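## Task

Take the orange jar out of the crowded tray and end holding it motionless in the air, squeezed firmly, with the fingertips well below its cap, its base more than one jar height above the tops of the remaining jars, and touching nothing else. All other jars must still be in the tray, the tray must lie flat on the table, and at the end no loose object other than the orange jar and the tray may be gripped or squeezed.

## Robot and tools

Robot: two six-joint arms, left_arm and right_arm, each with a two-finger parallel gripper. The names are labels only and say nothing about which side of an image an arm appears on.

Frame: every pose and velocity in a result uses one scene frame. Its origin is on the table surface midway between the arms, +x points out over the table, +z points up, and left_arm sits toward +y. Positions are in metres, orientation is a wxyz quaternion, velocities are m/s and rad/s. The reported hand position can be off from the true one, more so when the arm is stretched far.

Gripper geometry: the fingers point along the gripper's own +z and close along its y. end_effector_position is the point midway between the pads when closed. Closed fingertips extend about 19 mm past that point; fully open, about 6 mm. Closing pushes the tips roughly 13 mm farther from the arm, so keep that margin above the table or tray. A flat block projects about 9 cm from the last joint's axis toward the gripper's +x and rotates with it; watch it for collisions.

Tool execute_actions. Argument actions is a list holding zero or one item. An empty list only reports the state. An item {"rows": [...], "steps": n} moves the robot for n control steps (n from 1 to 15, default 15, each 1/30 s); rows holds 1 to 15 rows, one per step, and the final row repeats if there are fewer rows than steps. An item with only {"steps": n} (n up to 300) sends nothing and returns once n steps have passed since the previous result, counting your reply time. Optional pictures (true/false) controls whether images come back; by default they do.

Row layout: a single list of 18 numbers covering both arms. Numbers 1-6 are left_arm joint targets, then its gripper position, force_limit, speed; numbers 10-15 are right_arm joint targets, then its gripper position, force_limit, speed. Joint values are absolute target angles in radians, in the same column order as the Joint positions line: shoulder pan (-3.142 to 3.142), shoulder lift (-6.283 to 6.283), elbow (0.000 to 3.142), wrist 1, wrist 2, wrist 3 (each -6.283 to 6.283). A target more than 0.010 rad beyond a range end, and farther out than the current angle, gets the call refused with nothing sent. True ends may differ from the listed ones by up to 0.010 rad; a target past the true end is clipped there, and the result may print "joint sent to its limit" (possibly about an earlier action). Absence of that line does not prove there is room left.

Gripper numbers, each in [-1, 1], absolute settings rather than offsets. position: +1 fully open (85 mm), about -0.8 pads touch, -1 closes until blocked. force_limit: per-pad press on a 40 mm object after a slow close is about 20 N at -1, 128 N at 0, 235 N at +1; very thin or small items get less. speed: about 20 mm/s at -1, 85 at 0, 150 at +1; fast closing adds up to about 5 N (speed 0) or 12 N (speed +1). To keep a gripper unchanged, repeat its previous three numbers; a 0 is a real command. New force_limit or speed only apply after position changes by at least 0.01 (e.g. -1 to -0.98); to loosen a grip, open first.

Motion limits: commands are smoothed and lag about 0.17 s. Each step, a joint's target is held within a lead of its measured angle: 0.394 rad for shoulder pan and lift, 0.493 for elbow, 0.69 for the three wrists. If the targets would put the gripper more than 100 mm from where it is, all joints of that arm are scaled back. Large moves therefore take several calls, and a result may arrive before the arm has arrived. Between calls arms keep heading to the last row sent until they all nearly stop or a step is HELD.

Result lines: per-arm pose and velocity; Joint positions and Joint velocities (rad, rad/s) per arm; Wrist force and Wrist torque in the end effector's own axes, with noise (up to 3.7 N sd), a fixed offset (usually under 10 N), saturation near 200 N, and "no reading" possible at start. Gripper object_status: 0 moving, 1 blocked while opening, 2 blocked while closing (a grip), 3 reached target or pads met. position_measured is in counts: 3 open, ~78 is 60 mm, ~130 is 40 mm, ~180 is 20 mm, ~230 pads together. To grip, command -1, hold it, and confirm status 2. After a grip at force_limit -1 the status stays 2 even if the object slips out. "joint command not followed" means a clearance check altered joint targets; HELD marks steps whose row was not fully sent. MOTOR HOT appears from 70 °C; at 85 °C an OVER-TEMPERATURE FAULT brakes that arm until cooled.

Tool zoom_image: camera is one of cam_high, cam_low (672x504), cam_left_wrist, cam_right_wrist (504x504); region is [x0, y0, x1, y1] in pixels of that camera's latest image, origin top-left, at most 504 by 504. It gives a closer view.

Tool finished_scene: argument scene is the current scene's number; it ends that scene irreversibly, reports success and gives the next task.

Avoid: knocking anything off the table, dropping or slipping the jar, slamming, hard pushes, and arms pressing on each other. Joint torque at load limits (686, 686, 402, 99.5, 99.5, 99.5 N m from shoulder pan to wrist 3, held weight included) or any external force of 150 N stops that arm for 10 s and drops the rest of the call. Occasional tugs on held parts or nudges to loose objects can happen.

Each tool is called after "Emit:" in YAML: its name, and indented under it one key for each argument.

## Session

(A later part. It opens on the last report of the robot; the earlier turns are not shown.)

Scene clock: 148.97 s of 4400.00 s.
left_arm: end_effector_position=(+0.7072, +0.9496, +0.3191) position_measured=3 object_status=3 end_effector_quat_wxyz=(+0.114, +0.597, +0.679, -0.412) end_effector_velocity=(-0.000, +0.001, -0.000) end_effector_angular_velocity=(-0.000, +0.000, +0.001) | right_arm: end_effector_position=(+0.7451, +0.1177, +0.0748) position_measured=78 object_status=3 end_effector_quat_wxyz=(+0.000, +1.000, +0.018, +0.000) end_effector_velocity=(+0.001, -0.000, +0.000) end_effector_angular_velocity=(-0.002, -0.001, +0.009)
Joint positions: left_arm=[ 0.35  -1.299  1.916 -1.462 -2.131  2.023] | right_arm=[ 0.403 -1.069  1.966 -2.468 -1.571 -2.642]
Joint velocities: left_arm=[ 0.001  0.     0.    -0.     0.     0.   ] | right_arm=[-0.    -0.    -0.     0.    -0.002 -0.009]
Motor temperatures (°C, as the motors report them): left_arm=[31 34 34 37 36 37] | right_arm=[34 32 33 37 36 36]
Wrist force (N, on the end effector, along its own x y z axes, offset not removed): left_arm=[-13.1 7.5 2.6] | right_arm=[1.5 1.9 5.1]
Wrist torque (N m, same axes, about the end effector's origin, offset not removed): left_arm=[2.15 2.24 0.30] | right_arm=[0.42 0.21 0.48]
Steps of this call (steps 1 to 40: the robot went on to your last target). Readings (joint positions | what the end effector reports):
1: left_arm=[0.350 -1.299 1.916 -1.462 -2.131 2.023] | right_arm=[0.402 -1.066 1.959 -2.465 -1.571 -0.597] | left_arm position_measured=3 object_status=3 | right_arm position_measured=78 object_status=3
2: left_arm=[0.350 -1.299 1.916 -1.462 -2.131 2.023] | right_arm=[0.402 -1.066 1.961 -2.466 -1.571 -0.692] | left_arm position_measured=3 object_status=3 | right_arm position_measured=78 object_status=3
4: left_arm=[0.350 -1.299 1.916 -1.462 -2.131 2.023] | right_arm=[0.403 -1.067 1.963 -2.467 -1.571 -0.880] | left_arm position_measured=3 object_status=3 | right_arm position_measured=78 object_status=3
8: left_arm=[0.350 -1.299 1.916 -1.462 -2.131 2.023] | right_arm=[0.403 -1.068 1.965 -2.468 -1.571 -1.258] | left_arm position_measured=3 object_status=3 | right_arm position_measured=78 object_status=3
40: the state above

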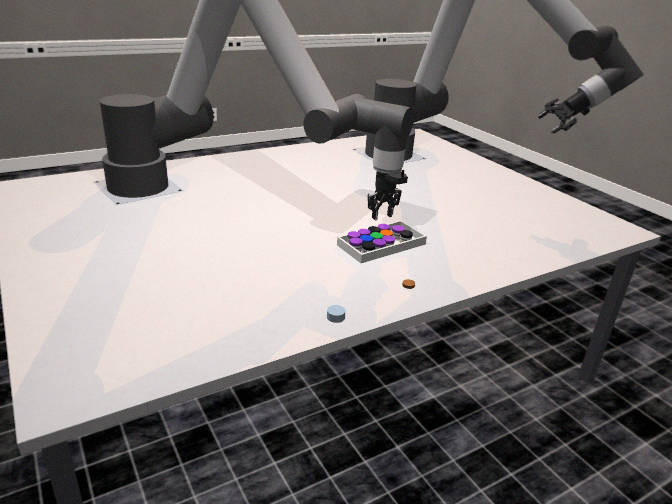

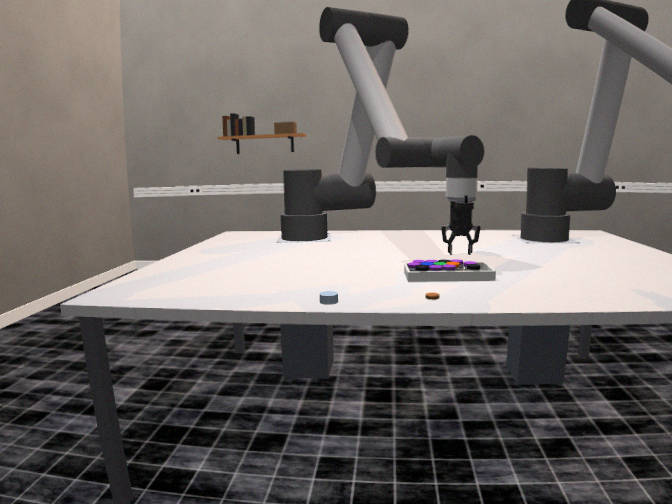

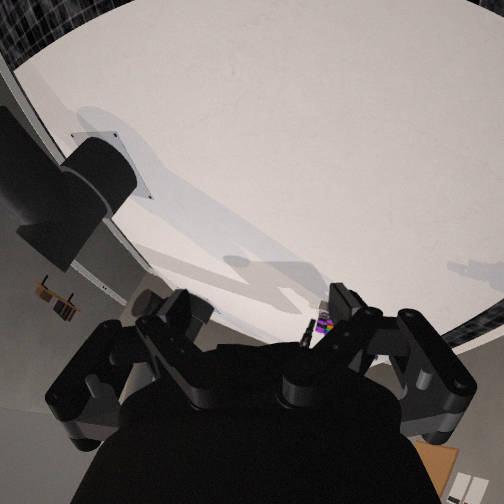

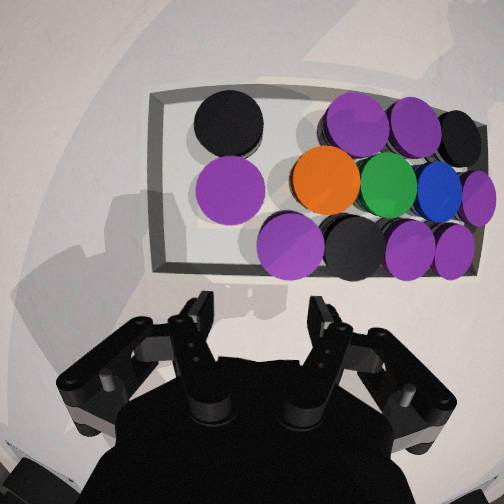

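Emit:
execute_actions:
  actions:
    - {"rows":[[0.35,-1.299,1.916,-1.462,-2.131,2.023,1,0,0,0.3946,-1.0512,1.9755,-2.4951,-1.571,-2.652,0.4,0,0]],"steps":12}
  pictures: false

Emit:
execute_actions:
  actions:
    - {"rows":[[0.35,-1.299,1.916,-1.462,-2.131,2.023,1,0,0,0.3882,-1.0437,1.9605,-2.4876,-1.571,-2.658,0.4,0,0]]}

Scene clock: 157.43 s of 4400.00 s.
left_arm: end_effector_position=(+0.7072, +0.9496, +0.3191) position_measured=3 object_status=3 end_effector_quat_wxyz=(+0.114, +0.597, +0.679, -0.412) end_effector_velocity=(-0.001, +0.000, -0.001) end_effector_angular_velocity=(-0.000, +0.002, +0.001) | right_arm: end_effector_position=(+0.7488, +0.1105, +0.0569) position_measured=78 object_status=3 end_effector_quat_wxyz=(+0.000, +1.000, +0.019, +0.000) end_effector_velocity=(+0.003, -0.004, -0.011) end_effector_angular_velocity=(+0.001, -0.000, -0.000)
Joint positions: left_arm=[ 0.35  -1.299  1.916 -1.462 -2.131  2.023] | right_arm=[ 0.395 -1.053  1.975 -2.493 -1.571 -2.651]
Joint velocities: left_arm=[ 0.001  0.     0.001  0.     0.    -0.   ] | right_arm=[-0.005  0.011  0.005 -0.016  0.001 -0.005]
Motor temperatures (°C, as the motors report them): left_arm=[31 34 34 37 36 37] | right_arm=[34 32 33 37 36 36]
Wrist force (N, on the end effector, along its own x y z axes, offset not removed): left_arm=[-10.3 3.3 5.5] | right_arm=[0.2 2.5 0.8]
Wrist torque (N m, same axes, about the end effector's origin, offset not removed): left_arm=[1.53 1.68 0.29] | right_arm=[0.57 0.40 0.64]
Steps of this call (steps 1 to 30: the robot went on to your last target; steps 31 to 90: nothing new was sent; then 5.07 s passed at rest; steps 91 to 102: all 12 steps of this action). Readings (joint positions | what the end effector reports):
91: left_arm=[0.350 -1.299 1.916 -1.462 -2.131 2.023] | right_arm=[0.403 -1.069 1.966 -2.468 -1.571 -2.643] | left_arm position_measured=3 object_status=3 | right_arm position_measured=78 object_status=3
92: left_arm=[0.350 -1.299 1.916 -1.462 -2.131 2.023] | right_arm=[0.403 -1.068 1.967 -2.470 -1.571 -2.644] | left_arm position_measured=3 object_status=3 | right_arm position_measured=78 object_status=3
94: left_arm=[0.350 -1.299 1.916 -1.462 -2.131 2.023] | right_arm=[0.400 -1.062 1.970 -2.479 -1.571 -2.647] | left_arm position_measured=3 object_status=3 | right_arm position_measured=78 object_status=3
98: left_arm=[0.350 -1.299 1.916 -1.462 -2.131 2.023] | right_arm=[0.397 -1.055 1.974 -2.489 -1.571 -2.650] | left_arm position_measured=3 object_status=3 | right_arm position_measured=78 object_status=3
102: the state above

Scene clock: 157.93 s of 4400.00 s.
left_arm: end_effector_position=(+0.7072, +0.9496, +0.3191) position_measured=3 object_status=3 end_effector_quat_wxyz=(+0.114, +0.597, +0.679, -0.412) end_effector_velocity=(-0.001, -0.001, -0.001) end_effector_angular_velocity=(-0.001, +0.002, -0.001) | right_arm: end_effector_position=(+0.7617, +0.1098, +0.0555) position_measured=78 object_status=3 end_effector_quat_wxyz=(+0.000, +1.000, +0.019, +0.000) end_effector_velocity=(+0.004, +0.000, -0.000) end_effector_angular_velocity=(+0.001, -0.000, +0.000)
Joint positions: left_arm=[ 0.35  -1.299  1.916 -1.462 -2.131  2.023] | right_arm=[ 0.388 -1.044  1.961 -2.488 -1.571 -2.658]
Joint velocities: left_arm=[-0.001  0.     0.001  0.    -0.     0.   ] | right_arm=[-0.002  0.002 -0.004  0.001  0.001 -0.002]
Motor temperatures (°C, as the motors report them): left_arm=[31 34 34 37 36 37] | right_arm=[34 32 33 37 36 36]
Wrist force (N, on the end effector, along its own x y z axes, offset not removed): left_arm=[-13.2 3.6 7.4] | right_arm=[-0.1 4.2 2.2]
Wrist torque (N m, same axes, about the end effector's origin, offset not removed): left_arm=[1.43 2.24 0.34] | right_arm=[1.08 0.39 0.56]
Steps of this call (steps 1 to 15: all 15 steps of this action). Readings (joint positions | what the end effector reports):
1: left_arm=[0.350 -1.299 1.916 -1.462 -2.131 2.023] | right_arm=[0.395 -1.052 1.975 -2.494 -1.571 -2.651] | left_arm position_measured=3 object_status=3 | right_arm position_measured=78 object_status=3
2: left_arm=[0.350 -1.299 1.916 -1.462 -2.131 2.023] | right_arm=[0.395 -1.052 1.974 -2.493 -1.571 -2.652] | left_arm position_measured=3 object_status=3 | right_arm position_measured=78 object_status=3
4: left_arm=[0.350 -1.299 1.916 -1.462 -2.131 2.023] | right_arm=[0.392 -1.049 1.970 -2.492 -1.571 -2.654] | left_arm position_measured=3 object_status=3 | right_arm position_measured=78 object_status=3
8: left_arm=[0.350 -1.299 1.916 -1.462 -2.131 2.023] | right_arm=[0.390 -1.045 1.964 -2.489 -1.571 -2.657] | left_arm position_measured=3 object_status=3 | right_arm position_measured=78 object_status=3
15: the state above

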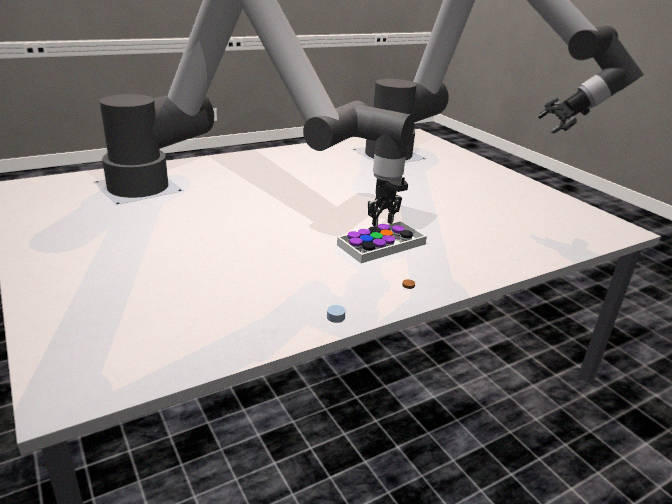

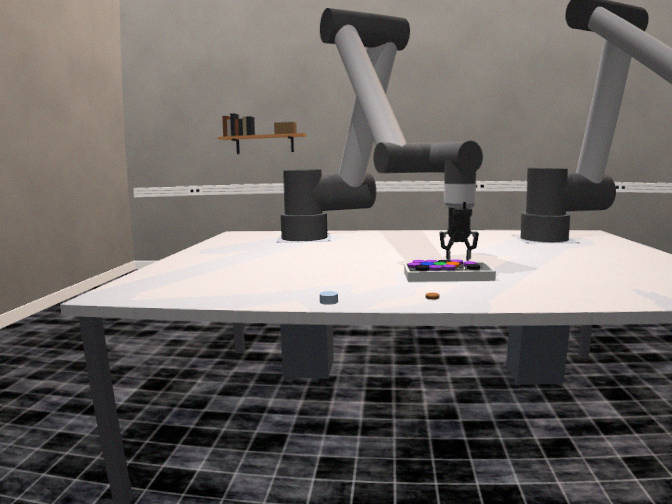

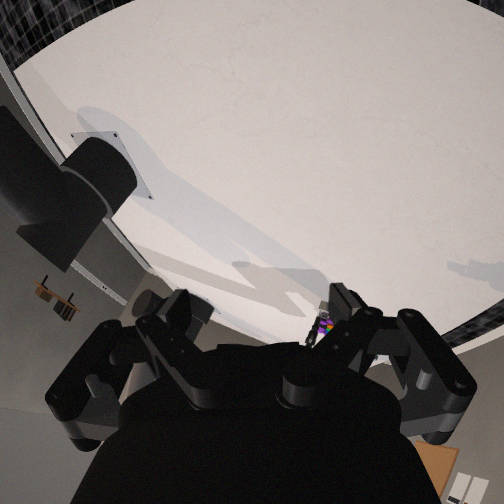

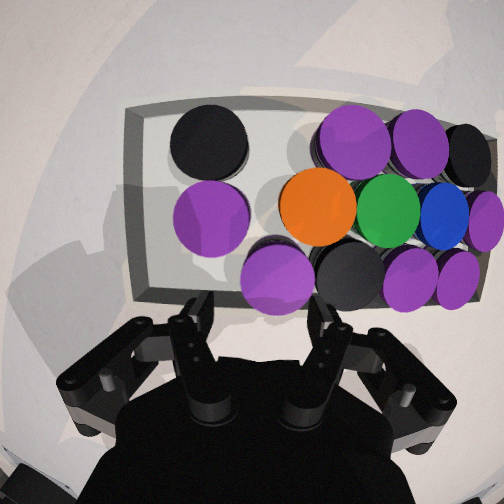

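Emit:
execute_actions:
  actions:
    - {"rows":[[0.35,-1.299,1.916,-1.462,-2.131,2.023,1,0,0,0.3862,-1.0382,1.9497,-2.4823,-1.571,-2.66,0.4,0,0],[0.35,-1.299,1.916,-1.462,-2.131,2.023,1,0,0,0.3862,-1.0382,1.9497,-2.4823,-1.571,-2.66,0.4,0,0],[0.35,-1.299,1.916,-1.462,-2.131,2.023,1,0,0,0.3862,-1.0382,1.9497,-2.4823,-1.571,-2.66,0.4,0,0],[0.35,-1.299,1.916,-1.462,-2.131,2.023,1,0,0,0.3842,-1.0328,1.939,-2.477,-1.571,-2.662,0.4,0,0]],"steps":12}
  pictures: false

Emit:
execute_actions:
  actions:
    - {"rows":[[0.35,-1.299,1.916,-1.462,-2.131,2.023,1,0,0,0.3912,-1.0272,1.9279,-2.4715,-1.571,-2.655,0.4,0,0],[0.35,-1.299,1.916,-1.462,-2.131,2.023,1,0,0,0.3912,-1.0272,1.9279,-2.4715,-1.571,-2.655,0.4,0,0],[0.35,-1.299,1.916,-1.462,-2.131,2.023,1,0,0,0.3912,-1.0272,1.9279,-2.4715,-1.571,-2.655,0.4,0,0],[0.35,-1.299,1.916,-1.462,-2.131,2.023,1,0,0,0.3982,-1.0216,1.9167,-2.4659,-1.571,-2.648,0.4,0,0],[0.35,-1.299,1.916,-1.462,-2.131,2.023,1,0,0,0.3982,-1.0216,1.9167,-2.4659,-1.571,-2.648,0.4,0,0],[0.35,-1.299,1.916,-1.462,-2.131,2.023,1,0,0,0.3982,-1.0216,1.9167,-2.4659,-1.571,-2.648,0.4,0,0],[0.35,-1.299,1.916,-1.462,-2.131,2.023,1,0,0,0.4052,-1.016,1.9056,-2.4604,-1.571,-2.641,0.4,0,0]]}

Scene clock: 172.20 s of 4400.00 s.
left_arm: end_effector_position=(+0.7072, +0.9496, +0.3191) position_measured=3 object_status=3 end_effector_quat_wxyz=(+0.114, +0.597, +0.679, -0.412) end_effector_velocity=(+0.000, -0.000, +0.000) end_effector_angular_velocity=(+0.000, -0.000, +0.000) | right_arm: end_effector_position=(+0.7755, +0.1132, +0.0554) position_measured=78 object_status=3 end_effector_quat_wxyz=(+0.000, +1.000, +0.019, +0.000) end_effector_velocity=(+0.015, +0.004, +0.000) end_effector_angular_velocity=(-0.000, -0.000, +0.000)
Joint positions: left_arm=[ 0.35  -1.299  1.916 -1.462 -2.131  2.023] | right_arm=[ 0.385 -1.034  1.942 -2.478 -1.571 -2.662]
Joint velocities: left_arm=[-0. -0. -0. -0. -0. -0.] | right_arm=[-0.004  0.01  -0.021  0.01  -0.    -0.004]
Motor temperatures (°C, as the motors report them): left_arm=[31 34 34 37 36 37] | right_arm=[34 32 33 37 36 36]
Wrist force (N, on the end effector, along its own x y z axes, offset not removed): left_arm=[-4.2 2.9 6.1] | right_arm=[0.8 3.4 0.8]
Wrist torque (N m, same axes, about the end effector's origin, offset not removed): left_arm=[1.32 0.45 0.29] | right_arm=[1.08 0.24 0.61]
Steps of this call (steps 1 to 15: the robot went on to your last target; steps 16 to 90: nothing new was sent; then 10.87 s passed at rest; steps 91 to 102: all 12 steps of this action). Readings (joint positions | what the end effector reports):
91: left_arm=[0.350 -1.299 1.916 -1.462 -2.131 2.023] | right_arm=[0.388 -1.044 1.960 -2.488 -1.571 -2.658] | left_arm position_measured=3 object_status=3 | right_arm position_measured=78 object_status=3
92: left_arm=[0.350 -1.299 1.916 -1.462 -2.131 2.023] | right_arm=[0.388 -1.043 1.960 -2.487 -1.571 -2.658] | left_arm position_measured=3 object_status=3 | right_arm position_measured=78 object_status=3
94: left_arm=[0.350 -1.299 1.916 -1.462 -2.131 2.023] | right_arm=[0.387 -1.042 1.956 -2.485 -1.571 -2.659] | left_arm position_measured=3 object_status=3 | right_arm position_measured=78 object_status=3
98: left_arm=[0.350 -1.299 1.916 -1.462 -2.131 2.023] | right_arm=[0.386 -1.036 1.946 -2.481 -1.571 -2.661] | left_arm position_measured=3 object_status=3 | right_arm position_measured=78 object_status=3
102: the state above

Scene clock: 172.70 s of 4400.00 s.
left_arm: end_effector_position=(+0.7072, +0.9496, +0.3191) position_measured=3 object_status=3 end_effector_quat_wxyz=(+0.114, +0.597, +0.679, -0.412) end_effector_velocity=(+0.000, -0.000, +0.000) end_effector_angular_velocity=(-0.000, -0.000, -0.000) | right_arm: end_effector_position=(+0.7809, +0.1391, +0.0555) position_measured=78 object_status=3 end_effector_quat_wxyz=(+0.000, +1.000, +0.019, +0.000) end_effector_velocity=(+0.002, +0.020, -0.000) end_effector_angular_velocity=(+0.001, +0.001, +0.001)
Joint positions: left_arm=[ 0.35  -1.299  1.916 -1.462 -2.131  2.023] | right_arm=[ 0.403 -1.018  1.909 -2.462 -1.571 -2.643]
Joint velocities: left_arm=[-0.001  0.    -0.    -0.    -0.     0.   ] | right_arm=[ 0.015  0.012 -0.023  0.012  0.001  0.015]
Motor temperatures (°C, as the motors report them): left_arm=[31 34 34 37 36 37] | right_arm=[34 32 33 37 36 36]
Wrist force (N, on the end effector, along its own x y z axes, offset not removed): left_arm=[-13.5 5.8 2.4] | right_arm=[-0.4 3.5 1.2]
Wrist torque (N m, same axes, about the end effector's origin, offset not removed): left_arm=[1.82 2.20 0.25] | right_arm=[0.54 0.56 0.54]
Steps of this call (steps 1 to 15: all 15 steps of this action). Readings (joint positions | what the end effector reports):
1: left_arm=[0.350 -1.299 1.916 -1.462 -2.131 2.023] | right_arm=[0.385 -1.034 1.941 -2.478 -1.571 -2.662] | left_arm position_measured=3 object_status=3 | right_arm position_measured=78 object_status=3
2: left_arm=[0.350 -1.299 1.916 -1.462 -2.131 2.023] | right_arm=[0.385 -1.033 1.940 -2.477 -1.571 -2.661] | left_arm position_measured=3 object_status=3 | right_arm position_measured=78 object_status=3
4: left_arm=[0.350 -1.299 1.916 -1.462 -2.131 2.023] | right_arm=[0.387 -1.031 1.935 -2.475 -1.571 -2.659] | left_arm position_measured=3 object_status=3 | right_arm position_measured=78 object_status=3
8: left_arm=[0.350 -1.299 1.916 -1.462 -2.131 2.023] | right_arm=[0.394 -1.025 1.924 -2.469 -1.571 -2.652] | left_arm position_measured=3 object_status=3 | right_arm position_measured=78 object_status=3
15: the state above

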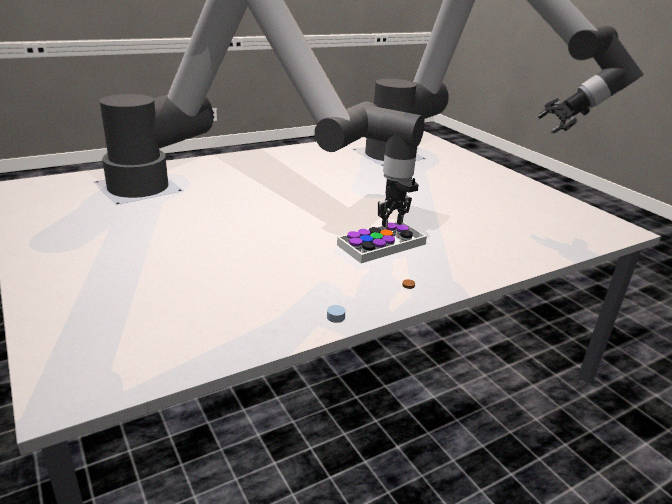

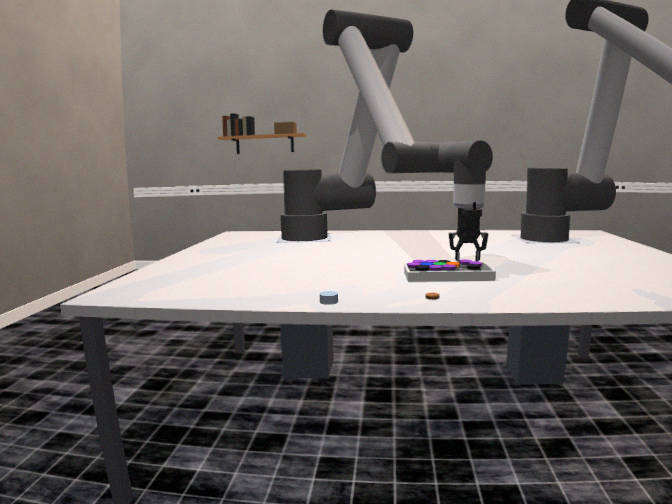

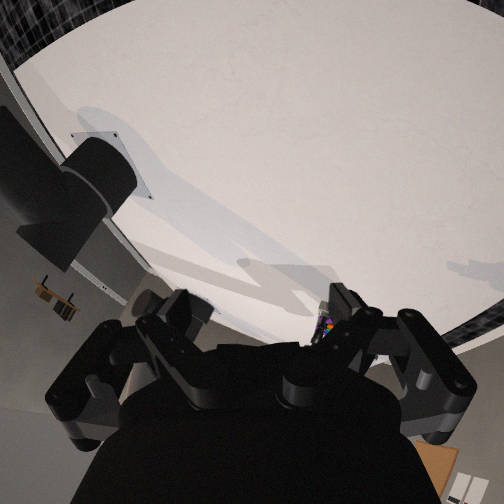

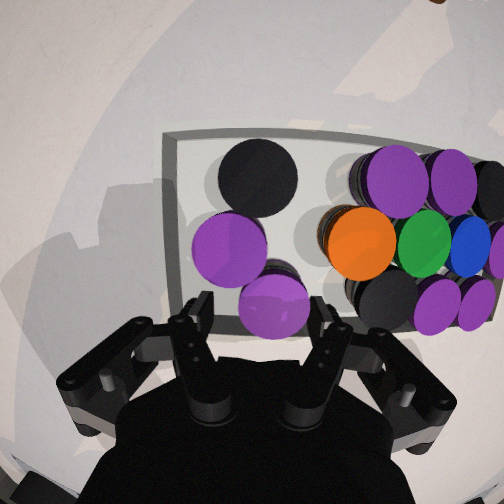

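Emit:
execute_actions:
  actions:
    - {"rows":[[0.35,-1.299,1.916,-1.462,-2.131,2.023,1,0,0,0.404,-1.043,1.899,-2.4268,-1.571,-2.641,0.4,0,0]],"steps":9}
  pictures: false

Emit:
execute_actions:
  actions:
    - {"rows":[[0.35,-1.299,1.916,-1.462,-2.131,2.023,1,0,0,0.3483,-1.0301,1.8918,-2.4325,-1.571,-1.158,0.25,0,0]]}
  pictures: false

Emit:
execute_actions:
  actions:
    - {"steps":20}

Scene clock: 179.73 s of 4400.00 s.
left_arm: end_effector_position=(+0.7072, +0.9496, +0.3191) position_measured=3 object_status=3 end_effector_quat_wxyz=(+0.114, +0.597, +0.679, -0.412) end_effector_velocity=(-0.000, -0.001, -0.001) end_effector_angular_velocity=(-0.001, +0.001, -0.001) | right_arm: end_effector_position=(+0.7811, +0.1406, +0.0785) position_measured=78 object_status=3 end_effector_quat_wxyz=(+0.000, +1.000, +0.019, +0.000) end_effector_velocity=(-0.001, -0.003, +0.037) end_effector_angular_velocity=(+0.000, +0.001, -0.003)
Joint positions: left_arm=[ 0.35  -1.299  1.916 -1.462 -2.131  2.023] | right_arm=[ 0.404 -1.038  1.9   -2.432 -1.571 -2.641]
Joint velocities: left_arm=[-0.001  0.001  0.001  0.    -0.     0.   ] | right_arm=[-0.002 -0.036 -0.008  0.045  0.001  0.001]
Motor temperatures (°C, as the motors report them): left_arm=[31 34 34 37 36 37] | right_arm=[34 32 33 37 36 36]
Wrist force (N, on the end effector, along its own x y z axes, offset not removed): left_arm=[-6.4 6.5 -1.3] | right_arm=[1.3 1.7 2.4]
Wrist torque (N m, same axes, about the end effector's origin, offset not removed): left_arm=[1.99 0.85 0.25] | right_arm=[0.44 0.11 0.52]
Steps of this call (steps 1 to 15: the robot went on to your last target; steps 16 to 90: nothing new was sent; then 3.73 s passed at rest; steps 91 to 99: all 9 steps of this action). Readings (joint positions | what the end effector reports):
91: left_arm=[0.350 -1.299 1.916 -1.462 -2.131 2.023] | right_arm=[0.405 -1.016 1.906 -2.460 -1.571 -2.641] | left_arm position_measured=3 object_status=3 | right_arm position_measured=78 object_status=3
92: left_arm=[0.350 -1.299 1.916 -1.462 -2.131 2.023] | right_arm=[0.405 -1.017 1.905 -2.459 -1.571 -2.641] | left_arm position_measured=3 object_status=3 | right_arm position_measured=78 object_status=3
94: left_arm=[0.350 -1.299 1.916 -1.462 -2.131 2.023] | right_arm=[0.405 -1.026 1.903 -2.448 -1.571 -2.641] | left_arm position_measured=3 object_status=3 | right_arm position_measured=78 object_status=3
98: left_arm=[0.350 -1.299 1.916 -1.462 -2.131 2.023] | right_arm=[0.404 -1.037 1.900 -2.434 -1.571 -2.641] | left_arm position_measured=3 object_status=3 | right_arm position_measured=78 object_status=3
99: the state above

Scene clock: 180.23 s of 4400.00 s.
left_arm: end_effector_position=(+0.7072, +0.9496, +0.3191) position_measured=3 object_status=3 end_effector_quat_wxyz=(+0.114, +0.597, +0.679, -0.412) end_effector_velocity=(-0.001, -0.001, -0.001) end_effector_angular_velocity=(-0.001, +0.002, +0.000) | right_arm: end_effector_position=(+0.8241, +0.0982, +0.0750) position_measured=98 object_status=0 end_effector_quat_wxyz=(+0.000, +0.879, -0.477, +0.000) end_effector_velocity=(+0.012, -0.014, -0.002) end_effector_angular_velocity=(-0.002, -0.002, -2.806)
Joint positions: left_arm=[ 0.35  -1.299  1.916 -1.462 -2.131  2.023] | right_arm=[ 0.35  -1.03   1.892 -2.432 -1.571 -1.664]
Joint velocities: left_arm=[-0.    -0.     0.002  0.    -0.    -0.   ] | right_arm=[-0.016  0.003 -0.002 -0.001 -0.003  2.791]
Motor temperatures (°C, as the motors report them): left_arm=[31 34 34 37 36 37] | right_arm=[34 32 33 37 36 36]
Wrist force (N, on the end effector, along its own x y z axes, offset not removed): left_arm=[-16.4 2.3 1.2] | right_arm=[1.2 4.5 4.0]
Wrist torque (N m, same axes, about the end effector's origin, offset not removed): left_arm=[1.08 2.82 0.23] | right_arm=[0.90 0.23 0.67]
Steps of this call (steps 1 to 15: all 15 steps of this action). Readings (joint positions | what the end effector reports):
1: left_arm=[0.350 -1.299 1.916 -1.462 -2.131 2.023] | right_arm=[0.404 -1.039 1.900 -2.431 -1.571 -2.641] | left_arm position_measured=3 object_status=3 | right_arm position_measured=78 object_status=0
2: left_arm=[0.350 -1.299 1.916 -1.462 -2.131 2.023] | right_arm=[0.402 -1.040 1.899 -2.431 -1.571 -2.639] | left_arm position_measured=3 object_status=3 | right_arm position_measured=78 object_status=0
4: left_arm=[0.350 -1.299 1.916 -1.462 -2.131 2.023] | right_arm=[0.384 -1.036 1.897 -2.431 -1.571 -2.593] | left_arm position_measured=3 object_status=3 | right_arm position_measured=85 object_status=0
8: left_arm=[0.350 -1.299 1.916 -1.462 -2.131 2.023] | right_arm=[0.361 -1.032 1.893 -2.432 -1.571 -2.321] | left_arm position_measured=3 object_status=3 | right_arm position_measured=97 object_status=0
15: the state above

Scene clock: 180.90 s of 4400.00 s.
left_arm: end_effector_position=(+0.7072, +0.9496, +0.3191) position_measured=3 object_status=3 end_effector_quat_wxyz=(+0.114, +0.597, +0.679, -0.412) end_effector_velocity=(-0.001, -0.000, -0.000) end_effector_angular_velocity=(-0.000, +0.001, +0.001) | right_arm: end_effector_position=(+0.8257, +0.0965, +0.0748) position_measured=98 object_status=3 end_effector_quat_wxyz=(+0.000, +0.732, -0.681, +0.000) end_effector_velocity=(+0.000, -0.000, +0.000) end_effector_angular_velocity=(-0.000, -0.000, -0.022)
Joint positions: left_arm=[ 0.35  -1.299  1.916 -1.462 -2.131  2.023] | right_arm=[ 0.348 -1.03   1.892 -2.432 -1.571 -1.161]
Joint velocities: left_arm=[ 0.    -0.001  0.001  0.    -0.    -0.001] | right_arm=[-0.     0.    -0.    -0.    -0.     0.022]
Motor temperatures (°C, as the motors report them): left_arm=[31 34 34 37 36 37] | right_arm=[34 32 33 37 36 36]
Wrist force (N, on the end effector, along its own x y z axes, offset not removed): left_arm=[-8.0 4.9 1.6] | right_arm=[0.4 0.1 -1.1]
Wrist torque (N m, same axes, about the end effector's origin, offset not removed): left_arm=[1.76 1.18 0.42] | right_arm=[0.07 0.31 0.49]
Steps of this call (steps 1 to 20: the robot went on to your last target). Readings (joint positions | what the end effector reports):
1: left_arm=[0.350 -1.299 1.916 -1.462 -2.131 2.023] | right_arm=[0.350 -1.030 1.892 -2.432 -1.571 -1.571] | left_arm position_measured=3 object_status=3 | right_arm position_measured=98 object_status=3
2: left_arm=[0.350 -1.299 1.916 -1.462 -2.131 2.023] | right_arm=[0.349 -1.030 1.892 -2.432 -1.571 -1.484] | left_arm position_measured=3 object_status=3 | right_arm position_measured=98 object_status=3
4: left_arm=[0.350 -1.299 1.916 -1.462 -2.131 2.023] | right_arm=[0.349 -1.030 1.892 -2.432 -1.571 -1.351] | left_arm position_measured=3 object_status=3 | right_arm position_measured=98 object_status=3
8: left_arm=[0.350 -1.299 1.916 -1.462 -2.131 2.023] | right_arm=[0.349 -1.030 1.892 -2.432 -1.571 -1.226] | left_arm position_measured=3 object_status=3 | right_arm position_measured=98 object_status=3
20: the state above

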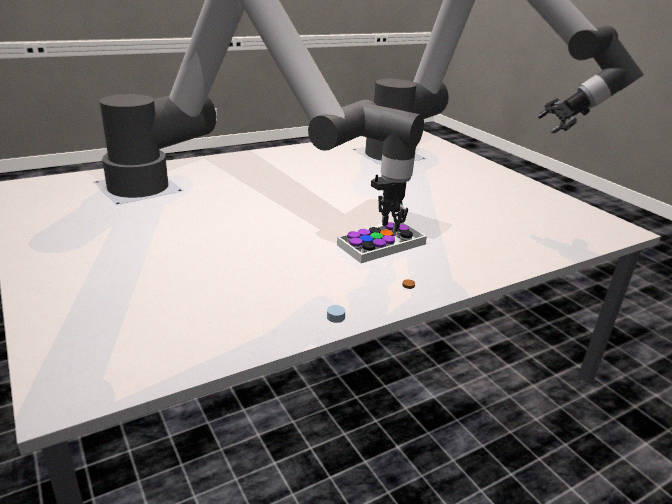

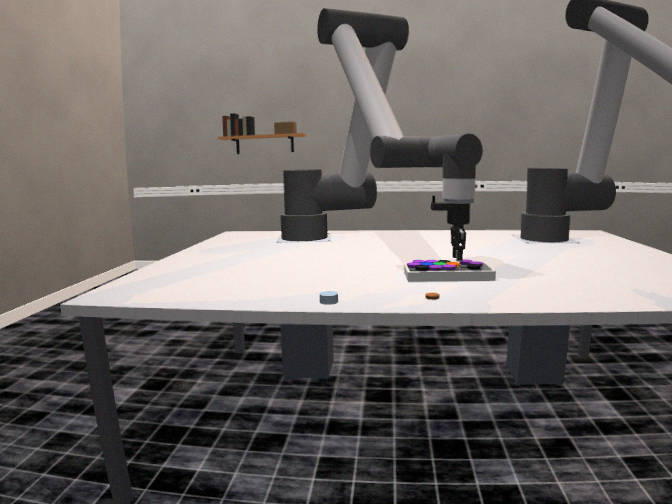

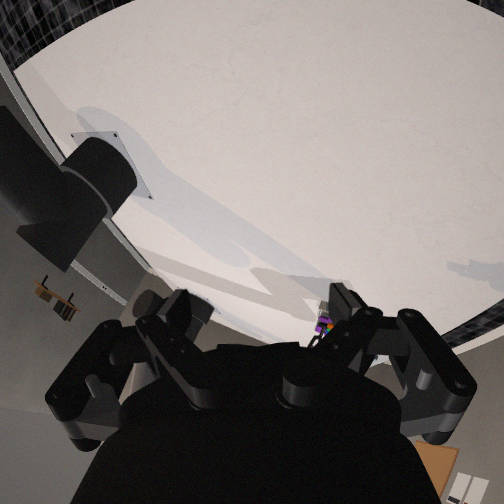

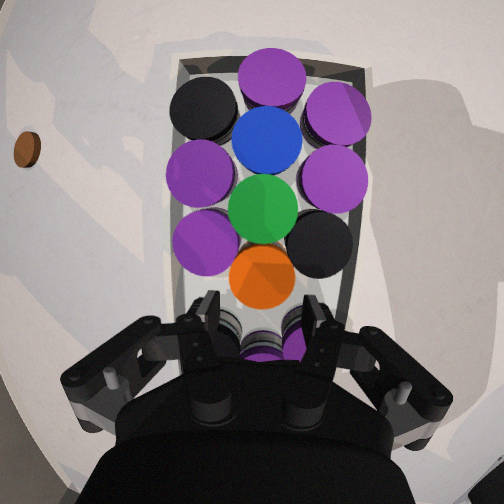

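Emit:
execute_actions:
  actions:
    - {"rows":[[0.35,-1.299,1.916,-1.462,-2.131,2.023,1,0,0,0.3466,-1.0105,1.8997,-2.46,-1.571,-1.132,0.25,0,0]]}
  pictures: false

Emit:
execute_actions:
  actions:
    - {"rows":[[0.35,-1.299,1.916,-1.462,-2.131,2.023,1,0,0,0.3466,-0.9903,1.9053,-2.4858,-1.571,-1.132,0.25,0,0]]}

Scene clock: 186.90 s of 4400.00 s.
left_arm: end_effector_position=(+0.7072, +0.9496, +0.3191) position_measured=3 object_status=3 end_effector_quat_wxyz=(+0.114, +0.597, +0.679, -0.412) end_effector_velocity=(-0.001, +0.000, -0.001) end_effector_angular_velocity=(-0.000, +0.001, +0.001) | right_arm: end_effector_position=(+0.8260, +0.0947, +0.0539) position_measured=98 object_status=3 end_effector_quat_wxyz=(-0.000, -0.722, +0.692, -0.000) end_effector_velocity=(+0.002, -0.000, -0.005) end_effector_angular_velocity=(+0.000, -0.001, -0.008)
Joint positions: left_arm=[ 0.35  -1.299  1.916 -1.462 -2.131  2.023] | right_arm=[ 0.347 -1.011  1.899 -2.459 -1.571 -1.133]
Joint velocities: left_arm=[0.001 0.    0.001 0.    0.    0.   ] | right_arm=[-0.001  0.005  0.    -0.007 -0.001  0.007]
Motor temperatures (°C, as the motors report them): left_arm=[31 34 34 37 36 37] | right_arm=[34 32 33 37 36 36]
Wrist force (N, on the end effector, along its own x y z axes, offset not removed): left_arm=[-12.3 0.8 10.2] | right_arm=[1.5 3.5 -1.1]
Wrist torque (N m, same axes, about the end effector's origin, offset not removed): left_arm=[0.88 2.12 0.37] | right_arm=[0.79 0.20 0.52]
Steps of this call (steps 1 to 30: the robot went on to your last target; steps 31 to 90: nothing new was sent; then 2.50 s passed at rest; steps 91 to 105: all 15 steps of this action). Readings (joint positions | what the end effector reports):
91: left_arm=[0.350 -1.299 1.916 -1.462 -2.131 2.023] | right_arm=[0.348 -1.030 1.892 -2.433 -1.571 -1.158] | left_arm position_measured=3 object_status=3 | right_arm position_measured=98 object_status=3
92: left_arm=[0.350 -1.299 1.916 -1.462 -2.131 2.023] | right_arm=[0.348 -1.029 1.892 -2.434 -1.571 -1.157] | left_arm position_measured=3 object_status=3 | right_arm position_measured=98 object_status=3
94: left_arm=[0.350 -1.299 1.916 -1.462 -2.131 2.023] | right_arm=[0.348 -1.023 1.895 -2.443 -1.571 -1.148] | left_arm position_measured=3 object_status=3 | right_arm position_measured=98 object_status=3
98: left_arm=[0.350 -1.299 1.916 -1.462 -2.131 2.023] | right_arm=[0.347 -1.015 1.898 -2.454 -1.571 -1.138] | left_arm position_measured=3 object_status=3 | right_arm position_measured=98 object_status=3
105: the state above

Scene clock: 187.40 s of 4400.00 s.
left_arm: end_effector_position=(+0.7072, +0.9496, +0.3191) position_measured=3 object_status=3 end_effector_quat_wxyz=(+0.114, +0.597, +0.679, -0.412) end_effector_velocity=(-0.001, -0.001, -0.001) end_effector_angular_velocity=(-0.001, +0.001, -0.000) | right_arm: end_effector_position=(+0.8259, +0.0945, +0.0328) position_measured=98 object_status=3 end_effector_quat_wxyz=(-0.000, -0.722, +0.692, -0.000) end_effector_velocity=(+0.000, -0.000, -0.006) end_effector_angular_velocity=(+0.000, -0.000, -0.000)
Joint positions: left_arm=[ 0.35  -1.299  1.916 -1.462 -2.131  2.023] | right_arm=[ 0.347 -0.991  1.905 -2.485 -1.571 -1.132]
Joint velocities: left_arm=[-0.    -0.     0.001  0.    -0.     0.001] | right_arm=[-0.     0.005  0.002 -0.007 -0.    -0.   ]
Motor temperatures (°C, as the motors report them): left_arm=[31 34 34 37 36 37] | right_arm=[34 32 33 37 36 36]
Wrist force (N, on the end effector, along its own x y z axes, offset not removed): left_arm=[-5.6 5.9 8.3] | right_arm=[1.9 2.4 -0.7]
Wrist torque (N m, same axes, about the end effector's origin, offset not removed): left_arm=[1.80 0.72 0.38] | right_arm=[0.53 0.08 0.59]
Steps of this call (steps 1 to 15: all 15 steps of this action). Readings (joint positions | what the end effector reports):
1: left_arm=[0.350 -1.299 1.916 -1.462 -2.131 2.023] | right_arm=[0.347 -1.011 1.899 -2.459 -1.571 -1.133] | left_arm position_measured=3 object_status=3 | right_arm position_measured=98 object_status=3
2: left_arm=[0.350 -1.299 1.916 -1.462 -2.131 2.023] | right_arm=[0.347 -1.010 1.900 -2.461 -1.571 -1.133] | left_arm position_measured=3 object_status=3 | right_arm position_measured=98 object_status=3
4: left_arm=[0.350 -1.299 1.916 -1.462 -2.131 2.023] | right_arm=[0.347 -1.003 1.902 -2.470 -1.571 -1.132] | left_arm position_measured=3 object_status=3 | right_arm position_measured=98 object_status=3
8: left_arm=[0.350 -1.299 1.916 -1.462 -2.131 2.023] | right_arm=[0.347 -0.995 1.904 -2.480 -1.571 -1.132] | left_arm position_measured=3 object_status=3 | right_arm position_measured=98 object_status=3
15: the state above

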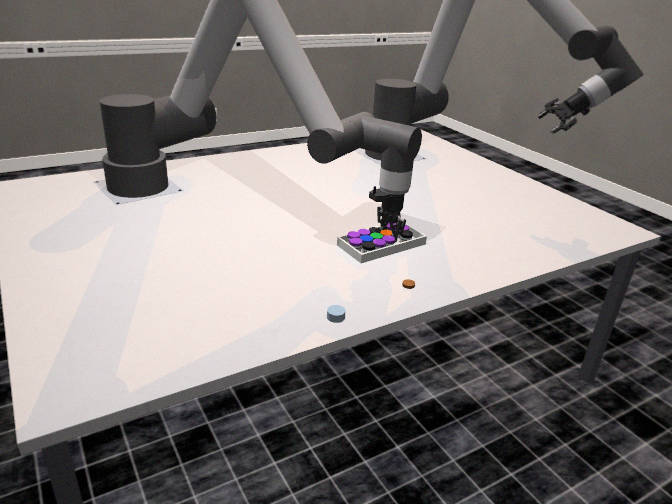

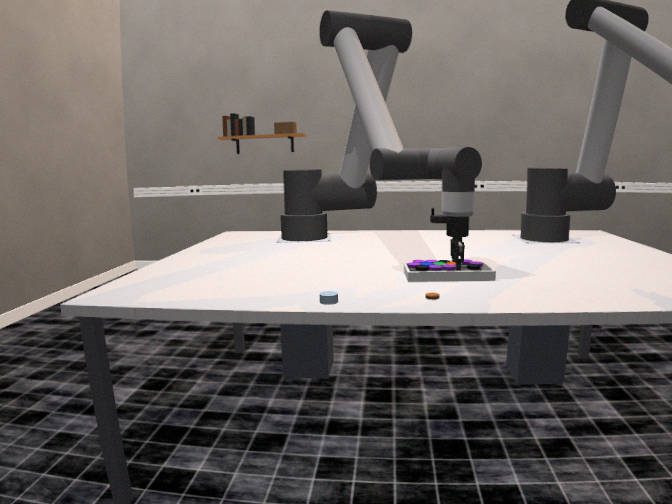

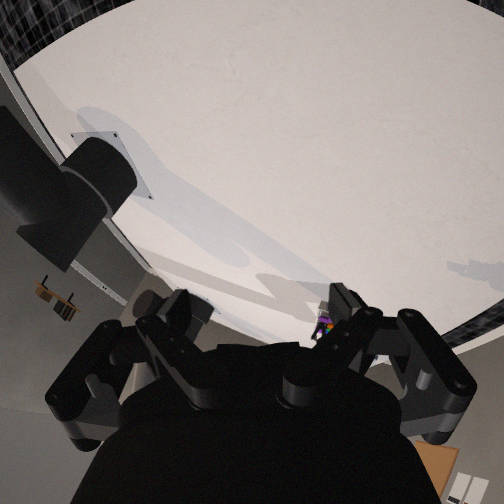

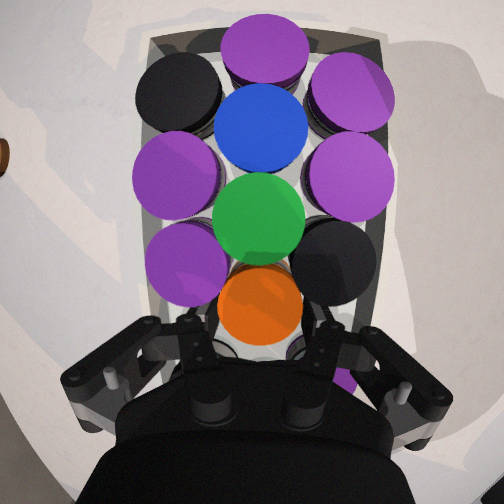

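Emit:
execute_actions:
  actions:
    - {"rows":[[0.35,-1.299,1.916,-1.462,-2.131,2.023,1,0,0,0.3416,-0.9916,1.9113,-2.4905,-1.571,-1.137,0.15,0,0],[0.35,-1.299,1.916,-1.462,-2.131,2.023,1,0,0,0.3416,-0.9916,1.9113,-2.4905,-1.571,-1.137,0.15,0,0],[0.35,-1.299,1.916,-1.462,-2.131,2.023,1,0,0,0.3416,-0.9916,1.9113,-2.4905,-1.571,-1.137,0.15,0,0],[0.35,-1.299,1.916,-1.462,-2.131,2.023,1,0,0,0.3366,-0.9929,1.9174,-2.4953,-1.571,-1.142,0.15,0,0]]}

Scene clock: 195.97 s of 4400.00 s.
left_arm: end_effector_position=(+0.7072, +0.9496, +0.3191) position_measured=3 object_status=3 end_effector_quat_wxyz=(+0.114, +0.597, +0.679, -0.412) end_effector_velocity=(-0.000, -0.000, -0.000) end_effector_angular_velocity=(-0.001, +0.001, -0.000) | right_arm: end_effector_position=(+0.8260, +0.0832, +0.0292) position_measured=110 object_status=3 end_effector_quat_wxyz=(-0.000, -0.722, +0.692, -0.000) end_effector_velocity=(+0.002, -0.005, +0.000) end_effector_angular_velocity=(-0.000, -0.003, -0.001)
Joint positions: left_arm=[ 0.35  -1.299  1.916 -1.462 -2.131  2.023] | right_arm=[ 0.337 -0.993  1.917 -2.495 -1.571 -1.141]
Joint velocities: left_arm=[-0.     0.     0.001  0.    -0.     0.   ] | right_arm=[-0.004 -0.001  0.003 -0.005 -0.002 -0.003]
Motor temperatures (°C, as the motors report them): left_arm=[31 34 34 37 36 37] | right_arm=[34 32 33 37 36 36]
Wrist force (N, on the end effector, along its own x y z axes, offset not removed): left_arm=[-10.2 2.2 2.5] | right_arm=[-1.1 4.8 0.6]
Wrist torque (N m, same axes, about the end effector's origin, offset not removed): left_arm=[1.09 1.57 0.41] | right_arm=[0.90 0.12 0.58]
Steps of this call (steps 1 to 15: the robot went on to your last target; steps 16 to 90: nothing new was sent; then 5.07 s passed at rest; steps 91 to 105: all 15 steps of this action). Readings (joint positions | what the end effector reports):
91: left_arm=[0.350 -1.299 1.916 -1.462 -2.131 2.023] | right_arm=[0.347 -0.990 1.905 -2.486 -1.571 -1.132] | left_arm position_measured=3 object_status=3 | right_arm position_measured=98 object_status=0
92: left_arm=[0.350 -1.299 1.916 -1.462 -2.131 2.023] | right_arm=[0.346 -0.990 1.906 -2.486 -1.571 -1.132] | left_arm position_measured=3 object_status=3 | right_arm position_measured=98 object_status=0
94: left_arm=[0.350 -1.299 1.916 -1.462 -2.131 2.023] | right_arm=[0.345 -0.991 1.908 -2.488 -1.571 -1.134] | left_arm position_measured=3 object_status=3 | right_arm position_measured=104 object_status=0
98: left_arm=[0.350 -1.299 1.916 -1.462 -2.131 2.023] | right_arm=[0.340 -0.992 1.913 -2.492 -1.571 -1.139] | left_arm position_measured=3 object_status=3 | right_arm position_measured=109 object_status=0
105: the state above

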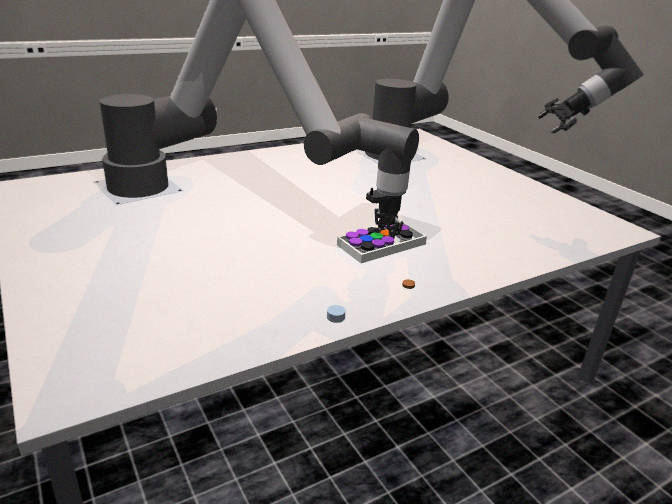

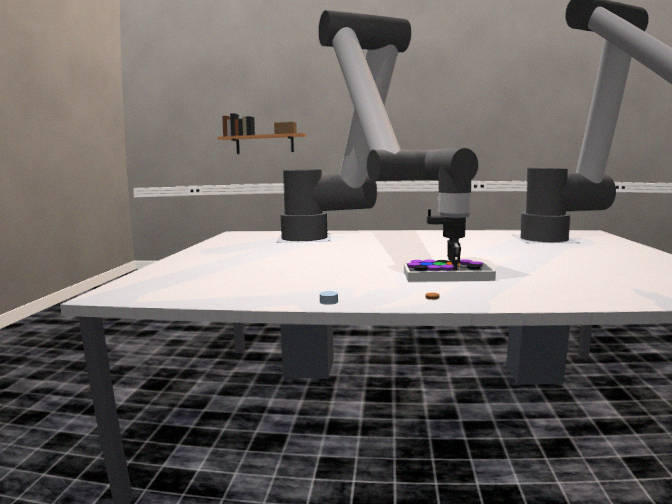

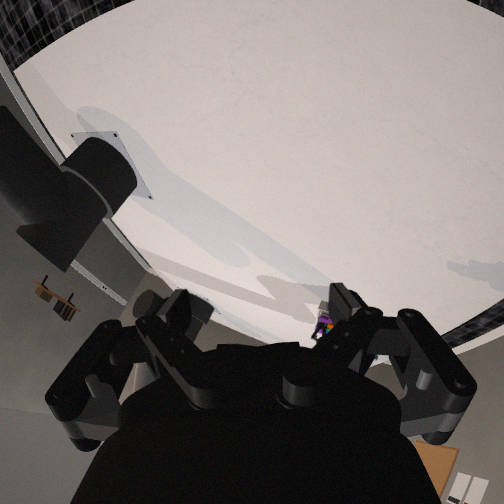

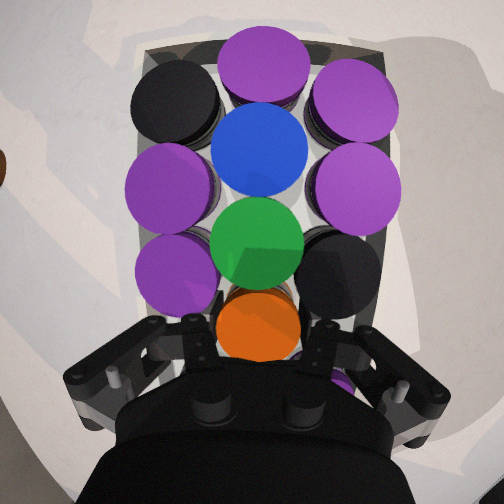

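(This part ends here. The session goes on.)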